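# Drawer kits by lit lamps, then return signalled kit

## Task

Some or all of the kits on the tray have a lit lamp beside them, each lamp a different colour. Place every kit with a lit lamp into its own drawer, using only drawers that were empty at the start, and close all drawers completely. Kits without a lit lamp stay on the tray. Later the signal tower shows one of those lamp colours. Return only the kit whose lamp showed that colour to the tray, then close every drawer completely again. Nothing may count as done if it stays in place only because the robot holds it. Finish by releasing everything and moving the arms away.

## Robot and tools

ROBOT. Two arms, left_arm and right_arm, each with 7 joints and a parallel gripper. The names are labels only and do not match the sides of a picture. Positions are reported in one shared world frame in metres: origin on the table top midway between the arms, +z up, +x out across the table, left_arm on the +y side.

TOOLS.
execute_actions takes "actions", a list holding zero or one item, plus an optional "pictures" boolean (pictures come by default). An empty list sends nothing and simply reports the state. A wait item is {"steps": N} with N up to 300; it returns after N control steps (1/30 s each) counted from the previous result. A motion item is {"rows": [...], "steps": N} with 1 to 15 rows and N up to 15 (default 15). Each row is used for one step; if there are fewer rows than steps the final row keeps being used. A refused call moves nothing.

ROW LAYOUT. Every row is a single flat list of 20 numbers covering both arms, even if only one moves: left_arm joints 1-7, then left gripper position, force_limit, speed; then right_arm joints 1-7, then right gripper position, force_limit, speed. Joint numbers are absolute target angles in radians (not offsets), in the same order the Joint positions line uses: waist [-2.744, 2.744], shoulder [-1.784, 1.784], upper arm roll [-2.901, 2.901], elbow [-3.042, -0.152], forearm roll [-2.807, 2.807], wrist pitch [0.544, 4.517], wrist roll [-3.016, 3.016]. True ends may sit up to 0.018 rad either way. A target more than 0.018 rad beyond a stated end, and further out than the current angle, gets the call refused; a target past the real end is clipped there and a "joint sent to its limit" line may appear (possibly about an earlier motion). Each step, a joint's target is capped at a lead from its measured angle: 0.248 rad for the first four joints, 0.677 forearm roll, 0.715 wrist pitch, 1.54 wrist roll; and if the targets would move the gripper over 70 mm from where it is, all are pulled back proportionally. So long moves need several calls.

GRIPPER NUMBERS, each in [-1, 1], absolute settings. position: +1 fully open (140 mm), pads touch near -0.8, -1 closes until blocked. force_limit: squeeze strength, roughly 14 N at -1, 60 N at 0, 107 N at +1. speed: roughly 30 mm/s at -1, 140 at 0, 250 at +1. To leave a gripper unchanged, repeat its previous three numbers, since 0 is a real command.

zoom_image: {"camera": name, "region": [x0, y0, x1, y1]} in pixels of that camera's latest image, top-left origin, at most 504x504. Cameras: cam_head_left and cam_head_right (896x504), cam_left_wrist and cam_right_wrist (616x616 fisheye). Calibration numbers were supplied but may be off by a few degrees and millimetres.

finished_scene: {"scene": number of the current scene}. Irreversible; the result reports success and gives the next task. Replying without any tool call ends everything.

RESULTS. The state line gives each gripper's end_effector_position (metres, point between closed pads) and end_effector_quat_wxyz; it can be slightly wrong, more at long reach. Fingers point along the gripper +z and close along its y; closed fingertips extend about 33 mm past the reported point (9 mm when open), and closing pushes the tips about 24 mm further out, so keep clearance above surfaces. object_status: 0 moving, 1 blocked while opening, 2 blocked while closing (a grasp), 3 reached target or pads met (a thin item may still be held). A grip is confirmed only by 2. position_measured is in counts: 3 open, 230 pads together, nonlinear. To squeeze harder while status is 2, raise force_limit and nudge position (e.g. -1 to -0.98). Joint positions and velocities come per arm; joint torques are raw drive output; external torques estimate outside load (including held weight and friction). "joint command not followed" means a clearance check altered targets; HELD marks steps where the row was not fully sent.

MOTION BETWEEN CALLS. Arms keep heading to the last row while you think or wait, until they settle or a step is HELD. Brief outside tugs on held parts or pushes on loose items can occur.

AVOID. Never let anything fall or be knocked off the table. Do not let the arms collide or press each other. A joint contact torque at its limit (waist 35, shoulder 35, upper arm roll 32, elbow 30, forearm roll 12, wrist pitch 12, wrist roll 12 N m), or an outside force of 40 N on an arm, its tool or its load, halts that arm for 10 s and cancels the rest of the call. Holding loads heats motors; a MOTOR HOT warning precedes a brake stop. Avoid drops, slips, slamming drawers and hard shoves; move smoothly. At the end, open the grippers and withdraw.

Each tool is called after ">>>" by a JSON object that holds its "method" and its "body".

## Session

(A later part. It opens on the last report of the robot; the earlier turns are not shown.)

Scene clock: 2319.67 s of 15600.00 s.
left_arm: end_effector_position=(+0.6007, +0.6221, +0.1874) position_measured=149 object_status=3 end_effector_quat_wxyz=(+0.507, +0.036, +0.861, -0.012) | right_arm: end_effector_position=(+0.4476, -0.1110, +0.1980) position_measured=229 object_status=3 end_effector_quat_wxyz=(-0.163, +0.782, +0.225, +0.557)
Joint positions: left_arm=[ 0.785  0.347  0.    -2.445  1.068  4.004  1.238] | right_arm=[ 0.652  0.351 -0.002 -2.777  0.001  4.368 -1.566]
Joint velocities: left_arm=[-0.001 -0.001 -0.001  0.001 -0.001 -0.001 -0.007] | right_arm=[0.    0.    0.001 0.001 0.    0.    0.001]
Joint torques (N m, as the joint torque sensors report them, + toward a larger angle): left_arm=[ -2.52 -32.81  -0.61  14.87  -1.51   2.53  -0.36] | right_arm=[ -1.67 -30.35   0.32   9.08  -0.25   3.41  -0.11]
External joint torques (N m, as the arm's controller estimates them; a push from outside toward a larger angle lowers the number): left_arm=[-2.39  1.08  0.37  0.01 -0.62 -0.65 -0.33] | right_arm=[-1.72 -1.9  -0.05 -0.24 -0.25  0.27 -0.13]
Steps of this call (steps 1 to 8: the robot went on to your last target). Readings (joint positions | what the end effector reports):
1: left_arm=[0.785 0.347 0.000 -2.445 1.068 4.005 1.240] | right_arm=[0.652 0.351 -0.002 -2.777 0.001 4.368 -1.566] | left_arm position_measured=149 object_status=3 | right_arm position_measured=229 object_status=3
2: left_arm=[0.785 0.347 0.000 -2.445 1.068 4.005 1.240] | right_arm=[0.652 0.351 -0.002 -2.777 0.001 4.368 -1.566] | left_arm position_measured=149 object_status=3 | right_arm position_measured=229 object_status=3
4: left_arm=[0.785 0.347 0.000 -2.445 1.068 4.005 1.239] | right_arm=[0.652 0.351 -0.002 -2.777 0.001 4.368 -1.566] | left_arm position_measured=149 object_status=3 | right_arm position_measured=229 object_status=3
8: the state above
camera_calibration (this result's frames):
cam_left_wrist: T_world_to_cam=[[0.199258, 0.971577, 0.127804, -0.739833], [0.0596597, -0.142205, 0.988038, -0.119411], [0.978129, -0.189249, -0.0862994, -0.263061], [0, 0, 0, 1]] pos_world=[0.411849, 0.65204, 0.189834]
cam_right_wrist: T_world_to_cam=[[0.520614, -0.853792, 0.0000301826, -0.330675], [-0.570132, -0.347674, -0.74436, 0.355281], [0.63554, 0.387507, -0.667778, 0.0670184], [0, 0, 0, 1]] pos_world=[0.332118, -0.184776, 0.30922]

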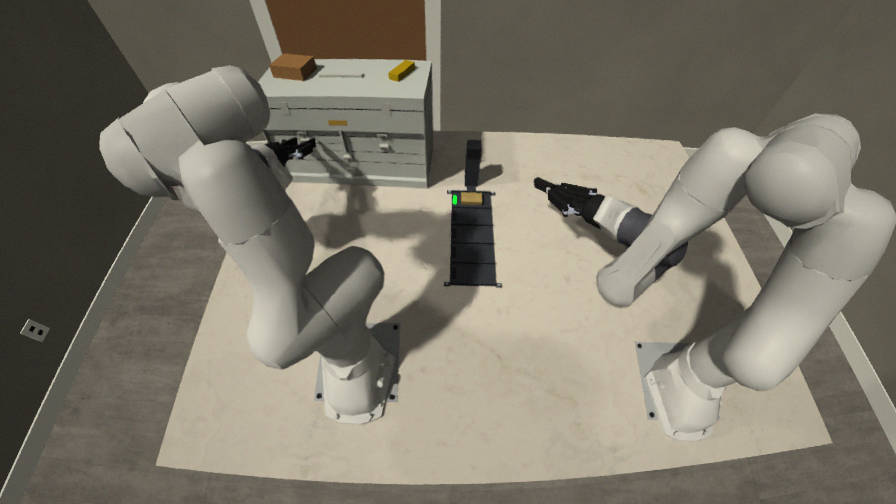

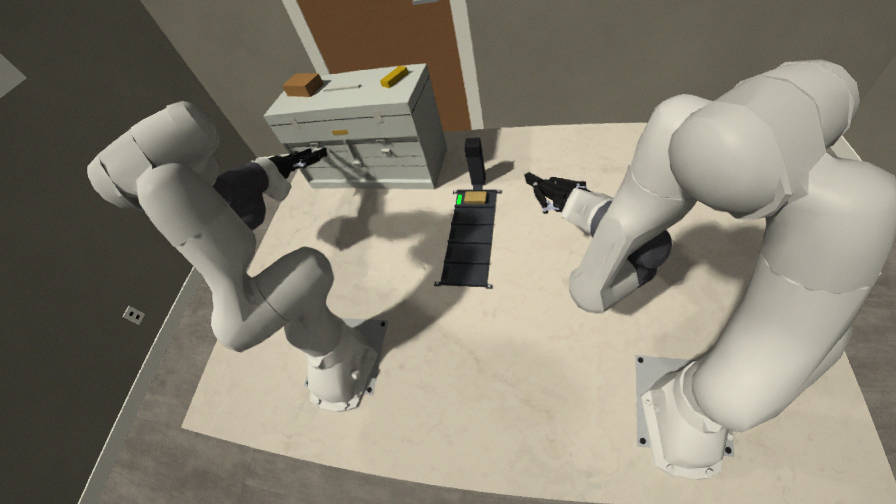

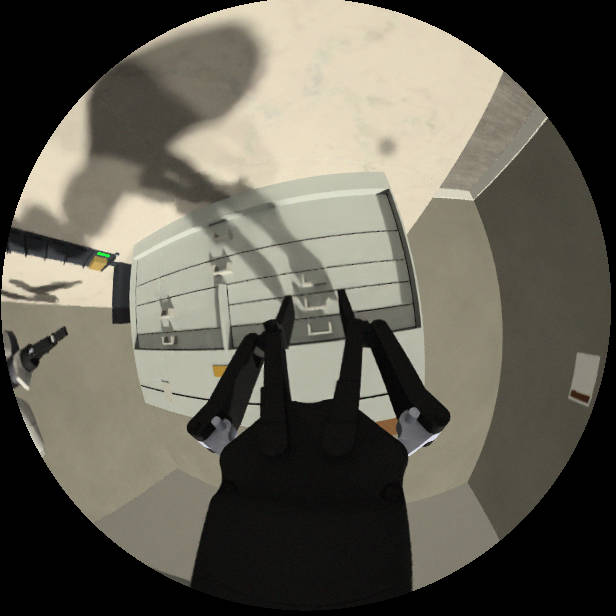

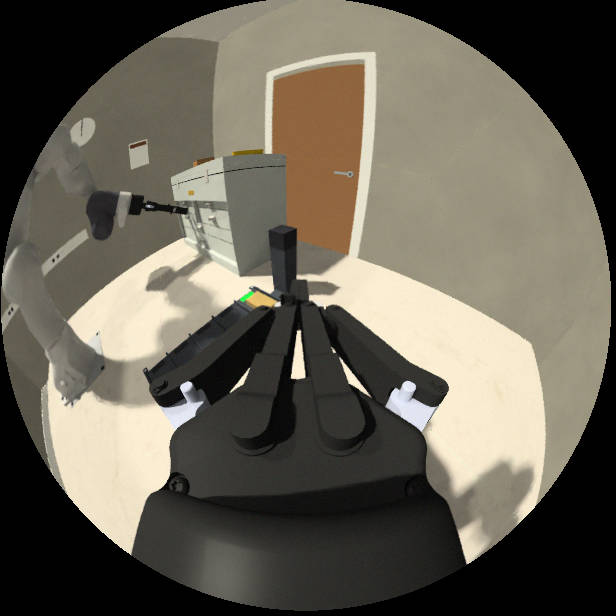

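Go 3 mm deeper, grip, pull.

>>> {"method": "execute_actions", "body": {"actions": [{"rows":[[0.777,0.3525,0,-2.4365,1.062,3.997,1.228,-0.16,0,0,0.65,0.35,0,-2.778,0,4.37,-1.571,-0.8,0,0]],"steps":10}], "pictures": false}}

>>> {"method": "execute_actions", "body": {"actions": [{"rows":[[0.777,0.3525,0,-2.4365,1.062,3.997,1.228,-1,0,-0.5,0.65,0.35,0,-2.778,0,4.37,-1.571,-0.8,0,0]]}], "pictures": false}}

>>> {"method": "execute_actions", "body": {"actions": [{"steps":5}], "pictures": false}}

>>> {"method": "execute_actions", "body": {"actions": [{"rows":[[0.8265,0.3225,0,-2.492,1.096,4.031,1.26,-1,0,-0.5,0.65,0.35,0,-2.778,0,4.37,-1.571,-0.8,0,0]],"steps":12}], "pictures": false}}

>>> {"method": "execute_actions", "body": {"actions": [{"rows":[[0.868,0.3,0,-2.536,1.124,4.053,1.277,-1,0,-0.5,0.65,0.35,0,-2.778,0,4.37,-1.571,-0.8,0,0]],"steps":12}], "pictures": false}}

>>> {"method": "execute_actions", "body": {"actions": [{"rows":[[0.912,0.2795,0,-2.577,1.155,4.074,1.294,-1,0,-0.5,0.65,0.35,0,-2.778,0,4.37,-1.571,-0.8,0,0]],"steps":12}], "pictures": false}}

>>> {"method": "execute_actions", "body": {"actions": [{"rows":[[0.9595,0.261,0,-2.615,1.19,4.095,1.309,-1,0,-0.5,0.65,0.35,0,-2.778,0,4.37,-1.571,-0.8,0,0]],"steps":12}], "pictures": false}}

>>> {"method": "execute_actions", "body": {"actions": [{"rows":[[1.01,0.2425,0,-2.651,1.229,4.114,1.326,-1,0,-0.5,0.65,0.35,0,-2.778,0,4.37,-1.571,-0.8,0,0]],"steps":12}], "pictures": false}}

>>> {"method": "execute_actions", "body": {"actions": [{"rows":[[1.063,0.226,0,-2.684,1.271,4.132,1.34,-1,0,-0.5,0.65,0.35,0,-2.778,0,4.37,-1.571,-0.8,0,0]],"steps":12}], "pictures": false}}

>>> {"method": "execute_actions", "body": {"actions": [{"rows":[[1.12,0.2115,0,-2.714,1.317,4.149,1.355,-1,0,-0.5,0.65,0.35,0,-2.778,0,4.37,-1.571,-0.8,0,0]]}], "pictures": false}}

>>> {"method": "execute_actions", "body": {"actions": [{"rows":[[1.12,0.2115,0,-2.714,1.317,4.149,1.355,-0.16,0,0,0.65,0.35,0,-2.778,0,4.37,-1.571,-0.8,0,0]],"steps":10}], "pictures": false}}

>>> {"method": "execute_actions", "body": {"actions": [{"rows":[[1.243,0.187,0,-2.767,1.42,4.175,1.385,-0.16,0,0,0.65,0.35,0,-2.778,0,4.37,-1.571,-0.8,0,0]]}]}}

Scene clock: 2350.03 s of 15600.00 s.
left_arm: end_effector_position=(+0.6033, +0.6219, +0.1873) position_measured=149 object_status=3 end_effector_quat_wxyz=(+0.507, +0.036, +0.861, -0.012) | right_arm: end_effector_position=(+0.4476, -0.1110, +0.1980) position_measured=229 object_status=3 end_effector_quat_wxyz=(-0.163, +0.782, +0.225, +0.557)
Joint positions: left_arm=[ 0.78   0.35   0.    -2.438  1.065  4.002  1.235] | right_arm=[ 0.652  0.351 -0.002 -2.777  0.001  4.368 -1.566]
Joint velocities: left_arm=[ 0.001 -0.     0.001  0.002 -0.001 -0.003 -0.002] | right_arm=[ 0.001 -0.     0.001  0.     0.001 -0.001 -0.   ]
Joint torques (N m, as the joint torque sensors report them, + toward a larger angle): left_arm=[ -2.7  -32.84  -0.57  15.12  -1.48   2.69  -0.26] | right_arm=[ -0.88 -30.29   0.28   8.87  -0.21   3.42  -0.17]
External joint torques (N m, as the arm's controller estimates them; a push from outside toward a larger angle lowers the number): left_arm=[-2.73  1.35  0.28  0.17 -0.57 -0.5  -0.23] | right_arm=[-0.92 -1.83 -0.09 -0.43 -0.21  0.28 -0.19]
Steps of this call (steps 1 to 15: the robot went on to your last target; steps 16 to 90: nothing new was sent; then 27.03 s passed at rest; steps 91 to 100: all 10 steps of this action). Readings (joint positions | what the end effector reports):
91: left_arm=[0.784 0.348 0.000 -2.443 1.067 4.004 1.237] | right_arm=[0.652 0.351 -0.002 -2.777 0.001 4.368 -1.566] | left_arm position_measured=149 object_status=3 | right_arm position_measured=229 object_status=3
92: left_arm=[0.783 0.349 0.000 -2.441 1.066 4.003 1.236] | right_arm=[0.652 0.351 -0.002 -2.777 0.001 4.368 -1.566] | left_arm position_measured=149 object_status=3 | right_arm position_measured=229 object_status=3
94: left_arm=[0.781 0.350 0.000 -2.439 1.066 4.003 1.236] | right_arm=[0.652 0.351 -0.002 -2.777 0.001 4.368 -1.566] | left_arm position_measured=149 object_status=3 | right_arm position_measured=229 object_status=3
98: left_arm=[0.780 0.350 0.000 -2.438 1.065 4.002 1.236] | right_arm=[0.652 0.351 -0.002 -2.777 0.001 4.368 -1.566] | left_arm position_measured=149 object_status=3 | right_arm position_measured=229 object_status=3
100: the state above

Scene clock: 2350.53 s of 15600.00 s.
left_arm: end_effector_position=(+0.6034, +0.6227, +0.1873) position_measured=193 object_status=0 end_effector_quat_wxyz=(+0.507, +0.035, +0.861, -0.012) | right_arm: end_effector_position=(+0.4476, -0.1110, +0.1980) position_measured=229 object_status=3 end_effector_quat_wxyz=(-0.163, +0.782, +0.225, +0.557)
Joint positions: left_arm=[ 0.78   0.35   0.001 -2.438  1.064  4.001  1.235] | right_arm=[ 0.652  0.351 -0.002 -2.777  0.001  4.368 -1.566]
Joint velocities: left_arm=[-0.001  0.001  0.001  0.001  0.002  0.    -0.   ] | right_arm=[ 0.     0.001  0.001  0.001 -0.    -0.     0.001]
Joint torques (N m, as the joint torque sensors report them, + toward a larger angle): left_arm=[ -1.53 -33.45  -1.02  15.05  -1.21   2.72  -0.32] | right_arm=[ -0.54 -30.56   0.53   8.47  -0.26   3.42  -0.13]
External joint torques (N m, as the arm's controller estimates them; a push from outside toward a larger angle lowers the number): left_arm=[-1.59  0.58 -0.22  0.11 -0.29 -0.46 -0.3 ] | right_arm=[-0.6  -2.12  0.14 -0.83 -0.26  0.28 -0.15]
Steps of this call (steps 1 to 15: all 15 steps of this action). Readings (joint positions | what the end effector reports):
1: left_arm=[0.780 0.350 0.000 -2.438 1.065 4.002 1.235] | right_arm=[0.652 0.351 -0.002 -2.777 0.001 4.368 -1.566] | left_arm position_measured=149 object_status=0 | right_arm position_measured=229 object_status=3
2: left_arm=[0.780 0.350 0.000 -2.438 1.065 4.001 1.235] | right_arm=[0.652 0.351 -0.002 -2.777 0.001 4.368 -1.566] | left_arm position_measured=153 object_status=0 | right_arm position_measured=229 object_status=3
4: left_arm=[0.780 0.350 0.000 -2.438 1.065 4.001 1.235] | right_arm=[0.652 0.351 -0.002 -2.777 0.001 4.368 -1.566] | left_arm position_measured=162 object_status=0 | right_arm position_measured=229 object_status=3
8: left_arm=[0.780 0.350 0.000 -2.438 1.065 4.001 1.235] | right_arm=[0.652 0.351 -0.002 -2.777 0.001 4.368 -1.566] | left_arm position_measured=181 object_status=0 | right_arm position_measured=229 object_status=3
15: the state above

Scene clock: 2350.70 s of 15600.00 s.
left_arm: end_effector_position=(+0.6034, +0.6227, +0.1873) position_measured=193 object_status=2 end_effector_quat_wxyz=(+0.507, +0.035, +0.861, -0.012) | right_arm: end_effector_position=(+0.4476, -0.1110, +0.1980) position_measured=229 object_status=3 end_effector_quat_wxyz=(-0.163, +0.782, +0.225, +0.557)
Joint positions: left_arm=[ 0.78   0.35   0.001 -2.438  1.064  4.001  1.235] | right_arm=[ 0.652  0.351 -0.002 -2.777  0.001  4.368 -1.566]
Joint velocities: left_arm=[-0.001 -0.     0.     0.001  0.002  0.001  0.   ] | right_arm=[ 0.     0.    -0.    -0.    -0.001 -0.001  0.001]
Joint torques (N m, as the joint torque sensors report them, + toward a larger angle): left_arm=[ -2.1  -32.66  -1.74  14.74  -1.11   2.69  -0.38] | right_arm=[ -1.03 -30.35   0.17   8.76  -0.26   3.41  -0.14]
External joint torques (N m, as the arm's controller estimates them; a push from outside toward a larger angle lowers the number): left_arm=[-2.07  1.42 -0.86 -0.24 -0.2  -0.5  -0.36] | right_arm=[-1.04 -1.88 -0.17 -0.55 -0.27  0.27 -0.16]
Steps of this call (steps 1 to 5: the robot went on to your last target). Readings (joint positions | what the end effector reports):
1: left_arm=[0.780 0.350 0.001 -2.438 1.064 4.001 1.235] | right_arm=[0.652 0.351 -0.002 -2.777 0.001 4.368 -1.566] | left_arm position_measured=193 object_status=2 | right_arm position_measured=229 object_status=3
2: left_arm=[0.780 0.350 0.001 -2.438 1.064 4.001 1.235] | right_arm=[0.652 0.351 -0.002 -2.777 0.001 4.368 -1.566] | left_arm position_measured=193 object_status=2 | right_arm position_measured=229 object_status=3
4: left_arm=[0.780 0.350 0.001 -2.438 1.064 4.001 1.235] | right_arm=[0.652 0.351 -0.002 -2.777 0.001 4.368 -1.566] | left_arm position_measured=193 object_status=2 | right_arm position_measured=229 object_status=3
5: the state above

Scene clock: 2351.10 s of 15600.00 s.
left_arm: end_effector_position=(+0.5815, +0.6241, +0.1876) position_measured=194 object_status=2 end_effector_quat_wxyz=(+0.507, +0.033, +0.861, -0.013) | right_arm: end_effector_position=(+0.4476, -0.1110, +0.1980) position_measured=229 object_status=3 end_effector_quat_wxyz=(-0.163, +0.782, +0.225, +0.557)
Joint positions: left_arm=[ 0.824  0.324 -0.002 -2.488  1.091  4.025  1.25 ] | right_arm=[ 0.652  0.351 -0.002 -2.777  0.001  4.368 -1.566]
Joint velocities: left_arm=[ 0.006 -0.002  0.001 -0.002  0.003  0.005  0.015] | right_arm=[ 0.    -0.001 -0.001 -0.001 -0.    -0.    -0.002]
Joint torques (N m, as the joint torque sensors report them, + toward a larger angle): left_arm=[  0.4  -33.92   0.21  11.84   0.66   4.16   0.41] | right_arm=[ -1.35 -30.35   0.38   8.54  -0.28   3.4   -0.13]
External joint torques (N m, as the arm's controller estimates them; a push from outside toward a larger angle lowers the number): left_arm=[ 0.3  -0.92  0.96 -2.8   1.55  0.94  0.42] | right_arm=[-1.38 -1.89  0.03 -0.76 -0.29  0.26 -0.15]
Steps of this call (steps 1 to 12: all 12 steps of this action). Readings (joint positions | what the end effector reports):
1: left_arm=[0.789 0.344 -0.002 -2.448 1.067 4.003 1.236] | right_arm=[0.652 0.351 -0.002 -2.777 0.001 4.368 -1.566] | left_arm position_measured=193 object_status=2 | right_arm position_measured=229 object_status=3
2: left_arm=[0.800 0.336 -0.002 -2.462 1.074 4.009 1.238] | right_arm=[0.652 0.351 -0.002 -2.777 0.001 4.368 -1.566] | left_arm position_measured=194 object_status=2 | right_arm position_measured=229 object_status=3
4: left_arm=[0.814 0.328 -0.002 -2.479 1.083 4.017 1.242] | right_arm=[0.652 0.351 -0.002 -2.777 0.001 4.368 -1.566] | left_arm position_measured=194 object_status=2 | right_arm position_measured=229 object_status=3
8: left_arm=[0.822 0.325 -0.002 -2.487 1.089 4.023 1.247] | right_arm=[0.652 0.351 -0.002 -2.777 0.001 4.368 -1.566] | left_arm position_measured=194 object_status=2 | right_arm position_measured=229 object_status=3
12: the state above

Scene clock: 2351.50 s of 15600.00 s.
left_arm: end_effector_position=(+0.5614, +0.6255, +0.1879) position_measured=194 object_status=2 end_effector_quat_wxyz=(+0.507, +0.033, +0.861, -0.013) | right_arm: end_effector_position=(+0.4476, -0.1110, +0.1980) position_measured=229 object_status=3 end_effector_quat_wxyz=(-0.163, +0.782, +0.225, +0.557)
Joint positions: left_arm=[ 0.866  0.302 -0.002 -2.533  1.118  4.046  1.267] | right_arm=[ 0.652  0.351 -0.002 -2.777  0.001  4.368 -1.566]
Joint velocities: left_arm=[ 0.004  0.001  0.001 -0.003  0.004  0.005  0.015] | right_arm=[-0.     0.     0.    -0.    -0.001  0.001  0.001]
Joint torques (N m, as the joint torque sensors report them, + toward a larger angle): left_arm=[  0.46 -32.78   1.14  11.92   0.57   4.23   0.33] | right_arm=[ -1.04 -30.48   0.36   9.29  -0.27   3.44  -0.12]
External joint torques (N m, as the arm's controller estimates them; a push from outside toward a larger angle lowers the number): left_arm=[ 0.57 -1.12  2.04 -2.09  1.39  1.02  0.34] | right_arm=[-0.95 -2.07  0.11 -0.01 -0.3   0.31 -0.15]
Steps of this call (steps 1 to 12: all 12 steps of this action). Readings (joint positions | what the end effector reports):
1: left_arm=[0.833 0.319 -0.003 -2.498 1.095 4.027 1.252] | right_arm=[0.652 0.351 -0.002 -2.777 0.001 4.368 -1.566] | left_arm position_measured=194 object_status=2 | right_arm position_measured=229 object_status=3
2: left_arm=[0.843 0.312 -0.003 -2.510 1.102 4.032 1.254] | right_arm=[0.652 0.351 -0.002 -2.777 0.001 4.368 -1.566] | left_arm position_measured=194 object_status=2 | right_arm position_measured=229 object_status=3
4: left_arm=[0.856 0.305 -0.002 -2.524 1.111 4.040 1.258] | right_arm=[0.652 0.351 -0.002 -2.777 0.001 4.368 -1.566] | left_arm position_measured=194 object_status=2 | right_arm position_measured=229 object_status=3
8: left_arm=[0.864 0.302 -0.002 -2.531 1.117 4.045 1.264] | right_arm=[0.652 0.351 -0.002 -2.777 0.001 4.368 -1.566] | left_arm position_measured=194 object_status=2 | right_arm position_measured=229 object_status=3
12: the state above

Scene clock: 2351.90 s of 15600.00 s.
left_arm: end_effector_position=(+0.5415, +0.6269, +0.1882) position_measured=194 object_status=2 end_effector_quat_wxyz=(+0.508, +0.033, +0.861, -0.013) | right_arm: end_effector_position=(+0.4476, -0.1110, +0.1980) position_measured=229 object_status=3 end_effector_quat_wxyz=(-0.163, +0.782, +0.225, +0.557)
Joint positions: left_arm=[ 0.909  0.281 -0.002 -2.574  1.149  4.068  1.284] | right_arm=[ 0.652  0.351 -0.002 -2.777  0.001  4.368 -1.566]
Joint velocities: left_arm=[ 0.004  0.002  0.001 -0.001  0.004  0.004  0.016] | right_arm=[-0.    -0.    -0.001  0.     0.001 -0.    -0.001]
Joint torques (N m, as the joint torque sensors report them, + toward a larger angle): left_arm=[  0.14 -32.27   0.76  11.52   0.71   4.18   0.3 ] | right_arm=[ -0.86 -30.52   0.35   9.16  -0.28   3.38  -0.1 ]
External joint torques (N m, as the arm's controller estimates them; a push from outside toward a larger angle lowers the number): left_arm=[ 0.19 -1.82  1.57 -2.    1.5   0.96  0.32] | right_arm=[-0.82 -2.1   0.07 -0.1  -0.3   0.25 -0.13]
Steps of this call (steps 1 to 12: all 12 steps of this action). Readings (joint positions | what the end effector reports):
1: left_arm=[0.875 0.297 -0.004 -2.541 1.124 4.048 1.269] | right_arm=[0.652 0.351 -0.002 -2.777 0.001 4.368 -1.566] | left_arm position_measured=194 object_status=2 | right_arm position_measured=229 object_status=3
2: left_arm=[0.886 0.291 -0.003 -2.552 1.131 4.054 1.271] | right_arm=[0.652 0.351 -0.002 -2.777 0.001 4.368 -1.566] | left_arm position_measured=194 object_status=2 | right_arm position_measured=229 object_status=3
4: left_arm=[0.899 0.284 -0.003 -2.566 1.141 4.061 1.275] | right_arm=[0.652 0.351 -0.002 -2.777 0.001 4.368 -1.566] | left_arm position_measured=194 object_status=2 | right_arm position_measured=229 object_status=3
8: left_arm=[0.908 0.282 -0.002 -2.573 1.148 4.066 1.281] | right_arm=[0.652 0.351 -0.002 -2.777 0.001 4.368 -1.566] | left_arm position_measured=194 object_status=2 | right_arm position_measured=229 object_status=3
12: the state above

Scene clock: 2352.30 s of 15600.00 s.
left_arm: end_effector_position=(+0.5216, +0.6282, +0.1884) position_measured=194 object_status=2 end_effector_quat_wxyz=(+0.509, +0.032, +0.860, -0.013) | right_arm: end_effector_position=(+0.4476, -0.1110, +0.1980) position_measured=229 object_status=3 end_effector_quat_wxyz=(-0.163, +0.782, +0.225, +0.557)
Joint positions: left_arm=[ 0.957  0.263 -0.002 -2.612  1.184  4.089  1.3  ] | right_arm=[ 0.652  0.351 -0.002 -2.777  0.001  4.368 -1.566]
Joint velocities: left_arm=[ 0.005  0.     0.001 -0.001  0.006  0.002  0.014] | right_arm=[-0.001 -0.     0.    -0.001  0.001 -0.001 -0.   ]
Joint torques (N m, as the joint torque sensors report them, + toward a larger angle): left_arm=[  0.1  -30.72   0.79  11.1    0.61   4.22   0.38] | right_arm=[ -0.82 -29.72   0.36   8.63  -0.24   3.4   -0.1 ]
External joint torques (N m, as the arm's controller estimates them; a push from outside toward a larger angle lowers the number): left_arm=[ 0.17 -1.18  1.58 -2.01  1.37  0.99  0.4 ] | right_arm=[-0.81 -1.29  0.05 -0.66 -0.26  0.26 -0.13]
Steps of this call (steps 1 to 12: all 12 steps of this action). Readings (joint positions | what the end effector reports):
1: left_arm=[0.919 0.277 -0.004 -2.581 1.156 4.070 1.286] | right_arm=[0.652 0.351 -0.002 -2.777 0.001 4.368 -1.566] | left_arm position_measured=194 object_status=2 | right_arm position_measured=229 object_status=3
2: left_arm=[0.932 0.271 -0.004 -2.592 1.164 4.075 1.288] | right_arm=[0.652 0.351 -0.002 -2.777 0.001 4.368 -1.566] | left_arm position_measured=194 object_status=2 | right_arm position_measured=229 object_status=3
4: left_arm=[0.946 0.266 -0.003 -2.605 1.175 4.082 1.292] | right_arm=[0.652 0.351 -0.002 -2.777 0.001 4.368 -1.566] | left_arm position_measured=194 object_status=2 | right_arm position_measured=229 object_status=3
8: left_arm=[0.955 0.263 -0.002 -2.611 1.183 4.087 1.297] | right_arm=[0.652 0.351 -0.002 -2.777 0.001 4.368 -1.566] | left_arm position_measured=194 object_status=2 | right_arm position_measured=229 object_status=3
12: the state above

Scene clock: 2352.70 s of 15600.00 s.
left_arm: end_effector_position=(+0.5014, +0.6295, +0.1887) position_measured=194 object_status=2 end_effector_quat_wxyz=(+0.509, +0.032, +0.860, -0.013) | right_arm: end_effector_position=(+0.4476, -0.1110, +0.1980) position_measured=229 object_status=3 end_effector_quat_wxyz=(-0.163, +0.782, +0.225, +0.557)
Joint positions: left_arm=[ 1.007  0.245 -0.002 -2.648  1.223  4.107  1.316] | right_arm=[ 0.652  0.351 -0.002 -2.777  0.001  4.368 -1.566]
Joint velocities: left_arm=[ 0.005 -0.     0.001 -0.001  0.006  0.004  0.014] | right_arm=[ 0.001 -0.     0.001  0.002 -0.001  0.     0.001]
Joint torques (N m, as the joint torque sensors report them, + toward a larger angle): left_arm=[  1.09 -29.54   0.57   9.92   0.59   4.4    0.29] | right_arm=[ -1.18 -30.47   0.52   8.82  -0.25   3.44  -0.1 ]
External joint torques (N m, as the arm's controller estimates them; a push from outside toward a larger angle lowers the number): left_arm=[ 1.19 -1.11  1.36 -2.68  1.3   1.16  0.31] | right_arm=[-1.18 -2.    0.19 -0.51 -0.26  0.3  -0.12]
Steps of this call (steps 1 to 12: all 12 steps of this action). Readings (joint positions | what the end effector reports):
1: left_arm=[0.968 0.258 -0.004 -2.619 1.192 4.090 1.302] | right_arm=[0.652 0.351 -0.002 -2.777 0.001 4.368 -1.566] | left_arm position_measured=194 object_status=2 | right_arm position_measured=229 object_status=3
2: left_arm=[0.980 0.253 -0.004 -2.629 1.201 4.095 1.304] | right_arm=[0.652 0.351 -0.002 -2.777 0.001 4.368 -1.566] | left_arm position_measured=194 object_status=2 | right_arm position_measured=229 object_status=3
4: left_arm=[0.996 0.247 -0.003 -2.641 1.213 4.102 1.308] | right_arm=[0.652 0.351 -0.002 -2.777 0.001 4.368 -1.566] | left_arm position_measured=194 object_status=2 | right_arm position_measured=229 object_status=3
8: left_arm=[1.005 0.245 -0.002 -2.647 1.221 4.106 1.313] | right_arm=[0.652 0.351 -0.002 -2.777 0.001 4.368 -1.566] | left_arm position_measured=194 object_status=2 | right_arm position_measured=229 object_status=3
12: the state above

Scene clock: 2353.10 s of 15600.00 s.
left_arm: end_effector_position=(+0.4815, +0.6308, +0.1890) position_measured=194 object_status=2 end_effector_quat_wxyz=(+0.509, +0.032, +0.860, -0.012) | right_arm: end_effector_position=(+0.4476, -0.1110, +0.1980) position_measured=229 object_status=3 end_effector_quat_wxyz=(-0.163, +0.782, +0.225, +0.557)
Joint positions: left_arm=[ 1.06   0.228 -0.002 -2.681  1.265  4.125  1.33 ] | right_arm=[ 0.652  0.351 -0.002 -2.777  0.001  4.368 -1.566]
Joint velocities: left_arm=[ 0.006 -0.    -0.    -0.     0.008  0.003  0.01 ] | right_arm=[-0.     0.001  0.    -0.001 -0.002  0.001 -0.   ]
Joint torques (N m, as the joint torque sensors report them, + toward a larger angle): left_arm=[ -0.15 -28.77   1.92   9.84   0.74   4.44   0.42] | right_arm=[ -0.76 -29.87   0.51   8.84  -0.27   3.41  -0.17]
External joint torques (N m, as the arm's controller estimates them; a push from outside toward a larger angle lowers the number): left_arm=[-0.12 -1.27  2.62 -2.32  1.42  1.19  0.43] | right_arm=[-0.77 -1.49  0.17 -0.4  -0.27  0.28 -0.19]
Steps of this call (steps 1 to 12: all 12 steps of this action). Readings (joint positions | what the end effector reports):
1: left_arm=[1.019 0.241 -0.004 -2.654 1.231 4.109 1.317] | right_arm=[0.652 0.351 -0.002 -2.777 0.001 4.368 -1.566] | left_arm position_measured=194 object_status=2 | right_arm position_measured=229 object_status=3
2: left_arm=[1.032 0.236 -0.004 -2.664 1.241 4.114 1.319] | right_arm=[0.652 0.351 -0.002 -2.777 0.001 4.368 -1.566] | left_arm position_measured=194 object_status=2 | right_arm position_measured=229 object_status=3
4: left_arm=[1.048 0.231 -0.003 -2.675 1.254 4.120 1.323] | right_arm=[0.652 0.351 -0.002 -2.777 0.001 4.368 -1.566] | left_arm position_measured=194 object_status=2 | right_arm position_measured=229 object_status=3
8: left_arm=[1.058 0.228 -0.002 -2.680 1.263 4.124 1.328] | right_arm=[0.652 0.351 -0.002 -2.777 0.001 4.368 -1.566] | left_arm position_measured=194 object_status=2 | right_arm position_measured=229 object_status=3
12: the state above

Scene clock: 2353.60 s of 15600.00 s.
left_arm: end_effector_position=(+0.4614, +0.6321, +0.1892) position_measured=194 object_status=2 end_effector_quat_wxyz=(+0.510, +0.032, +0.860, -0.011) | right_arm: end_effector_position=(+0.4476, -0.1110, +0.1980) position_measured=229 object_status=3 end_effector_quat_wxyz=(-0.163, +0.782, +0.225, +0.557)
Joint positions: left_arm=[ 1.118  0.214 -0.002 -2.711  1.311  4.143  1.346] | right_arm=[ 0.652  0.351 -0.002 -2.777  0.001  4.368 -1.566]
Joint velocities: left_arm=[ 0.003 -0.003  0.002  0.001  0.003  0.     0.008] | right_arm=[ 0.001  0.002  0.002  0.    -0.001 -0.    -0.   ]
Joint torques (N m, as the joint torque sensors report them, + toward a larger angle): left_arm=[  0.95 -27.62   0.42   9.43   0.95   4.25   0.42] | right_arm=[ -1.11 -30.13   0.52   9.2   -0.26   3.38  -0.13]
External joint torques (N m, as the arm's controller estimates them; a push from outside toward a larger angle lowers the number): left_arm=[ 0.94 -0.89  1.06 -2.35  1.62  1.    0.43] | right_arm=[-1.15 -1.72  0.16 -0.07 -0.27  0.25 -0.16]
Steps of this call (steps 1 to 15: all 15 steps of this action). Readings (joint positions | what the end effector reports):
1: left_arm=[1.073 0.225 -0.004 -2.686 1.274 4.127 1.332] | right_arm=[0.652 0.351 -0.002 -2.777 0.001 4.368 -1.566] | left_arm position_measured=194 object_status=2 | right_arm position_measured=229 object_status=3
2: left_arm=[1.087 0.220 -0.004 -2.695 1.285 4.131 1.334] | right_arm=[0.652 0.351 -0.002 -2.777 0.001 4.368 -1.566] | left_arm position_measured=194 object_status=2 | right_arm position_measured=229 object_status=3
4: left_arm=[1.105 0.216 -0.003 -2.706 1.299 4.138 1.338] | right_arm=[0.652 0.351 -0.002 -2.777 0.001 4.368 -1.566] | left_arm position_measured=194 object_status=2 | right_arm position_measured=229 object_status=3
8: left_arm=[1.115 0.214 -0.002 -2.710 1.309 4.142 1.343] | right_arm=[0.652 0.351 -0.002 -2.777 0.001 4.368 -1.566] | left_arm position_measured=194 object_status=2 | right_arm position_measured=229 object_status=3
15: the state above

Scene clock: 2353.93 s of 15600.00 s.
left_arm: end_effector_position=(+0.4610, +0.6306, +0.1893) position_measured=149 object_status=0 end_effector_quat_wxyz=(+0.510, +0.033, +0.859, -0.012) | right_arm: end_effector_position=(+0.4476, -0.1110, +0.1980) position_measured=229 object_status=3 end_effector_quat_wxyz=(-0.163, +0.782, +0.225, +0.557)
Joint positions: left_arm=[ 1.118  0.214 -0.002 -2.712  1.314  4.144  1.347] | right_arm=[ 0.652  0.351 -0.002 -2.777  0.001  4.368 -1.566]
Joint velocities: left_arm=[ 0.001 -0.001 -0.    -0.     0.003  0.003  0.002] | right_arm=[ 0.     0.001 -0.    -0.     0.001 -0.    -0.002]
Joint torques (N m, as the joint torque sensors report them, + toward a larger angle): left_arm=[  0.82 -27.7    0.54  10.48   0.22   3.93   0.51] | right_arm=[ -0.92 -30.64  -0.04   8.92  -0.22   3.41  -0.16]
External joint torques (N m, as the arm's controller estimates them; a push from outside toward a larger angle lowers the number): left_arm=[ 0.76 -1.11  1.13 -1.21  0.89  0.69  0.53] | right_arm=[-0.93 -2.22 -0.37 -0.36 -0.23  0.28 -0.19]
Steps of this call (steps 1 to 10: all 10 steps of this action). Readings (joint positions | what the end effector reports):
1: left_arm=[1.118 0.214 -0.002 -2.711 1.312 4.143 1.346] | right_arm=[0.652 0.351 -0.002 -2.777 0.001 4.368 -1.566] | left_arm position_measured=194 object_status=0 | right_arm position_measured=229 object_status=3
2: left_arm=[1.118 0.214 -0.002 -2.711 1.312 4.143 1.346] | right_arm=[0.652 0.351 -0.002 -2.777 0.001 4.368 -1.566] | left_arm position_measured=192 object_status=0 | right_arm position_measured=229 object_status=3
4: left_arm=[1.118 0.214 -0.002 -2.712 1.313 4.143 1.347] | right_arm=[0.652 0.351 -0.002 -2.777 0.001 4.368 -1.566] | left_arm position_measured=172 object_status=0 | right_arm position_measured=229 object_status=3
8: left_arm=[1.118 0.214 -0.002 -2.712 1.314 4.144 1.347] | right_arm=[0.652 0.351 -0.002 -2.777 0.001 4.368 -1.566] | left_arm position_measured=149 object_status=0 | right_arm position_measured=229 object_status=3
10: the state above

Scene clock: 2354.43 s of 15600.00 s.
left_arm: end_effector_position=(+0.4197, +0.6334, +0.1873) position_measured=149 object_status=3 end_effector_quat_wxyz=(+0.508, +0.029, +0.861, -0.010) | right_arm: end_effector_position=(+0.4476, -0.1110, +0.1980) position_measured=229 object_status=3 end_effector_quat_wxyz=(-0.163, +0.782, +0.225, +0.557)
Joint positions: left_arm=[ 1.24   0.189  0.002 -2.765  1.416  4.169  1.372] | right_arm=[ 0.652  0.351 -0.002 -2.777  0.001  4.368 -1.566]
Joint velocities: left_arm=[ 0.002 -0.001  0.001 -0.     0.014  0.008  0.021] | right_arm=[ 0.    -0.    -0.    -0.     0.    -0.001  0.   ]
Joint torques (N m, as the joint torque sensors report them, + toward a larger angle): left_arm=[  1.01 -26.29  -1.04   8.83   0.36   4.02   0.41] | right_arm=[ -1.02 -30.27   0.55   9.05  -0.28   3.48  -0.08]
External joint torques (N m, as the arm's controller estimates them; a push from outside toward a larger angle lowers the number): left_arm=[ 0.95 -1.39 -0.52 -2.03  0.98  0.77  0.43] | right_arm=[-1.05 -1.83  0.2  -0.22 -0.28  0.34 -0.11]
Steps of this call (steps 1 to 15: all 15 steps of this action). Readings (joint positions | what the end effector reports):
1: left_arm=[1.144 0.207 -0.010 -2.724 1.337 4.148 1.350] | right_arm=[0.652 0.351 -0.002 -2.777 0.001 4.368 -1.566] | left_arm position_measured=149 object_status=0 | right_arm position_measured=229 object_status=3
2: left_arm=[1.175 0.200 -0.008 -2.739 1.358 4.152 1.353] | right_arm=[0.652 0.351 -0.002 -2.777 0.001 4.368 -1.566] | left_arm position_measured=149 object_status=0 | right_arm position_measured=229 object_status=3
4: left_arm=[1.216 0.194 -0.000 -2.755 1.382 4.159 1.358] | right_arm=[0.652 0.351 -0.002 -2.777 0.001 4.368 -1.566] | left_arm position_measured=149 object_status=3 | right_arm position_measured=229 object_status=3
8: left_arm=[1.238 0.190 0.002 -2.764 1.405 4.165 1.365] | right_arm=[0.652 0.351 -0.002 -2.777 0.001 4.368 -1.566] | left_arm position_measured=149 object_status=3 | right_arm position_measured=229 object_status=3
15: the state above
camera_calibration (this result's frames):
cam_left_wrist: T_world_to_cam=[[0.184666, 0.975042, 0.123256, -0.709978], [0.0596336, -0.136299, 0.988871, -0.110808], [0.98099, -0.175261, -0.0833151, -0.0944997], [0, 0, 0, 1]] pos_world=[0.23042, 0.660593, 0.189211]
cam_right_wrist: T_world_to_cam=[[0.520614, -0.853792, 0.0000302417, -0.330675], [-0.570132, -0.347674, -0.74436, 0.355281], [0.63554, 0.387507, -0.667778, 0.0670184], [0, 0, 0, 1]] pos_world=[0.332118, -0.184776, 0.30922]

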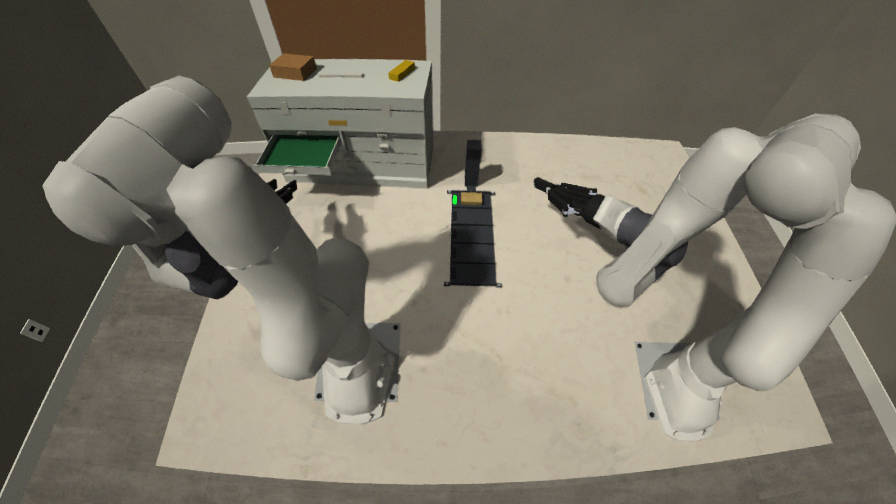

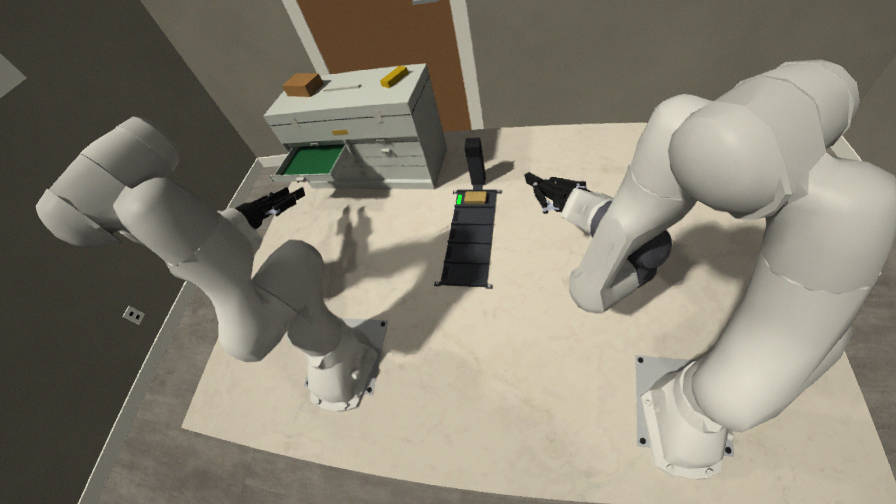

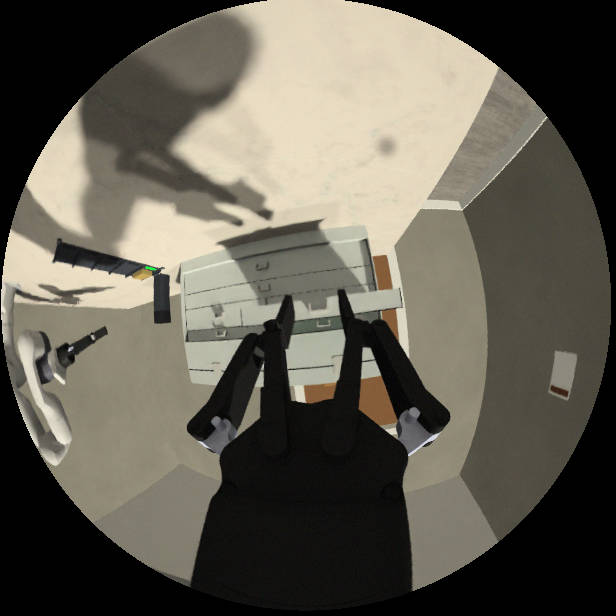

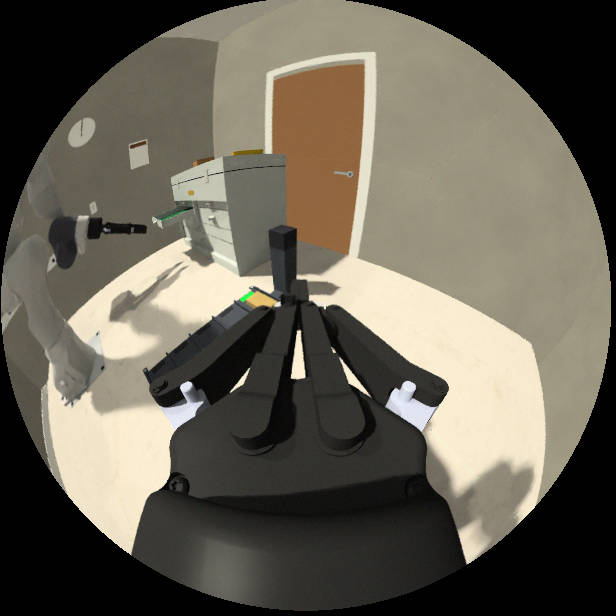

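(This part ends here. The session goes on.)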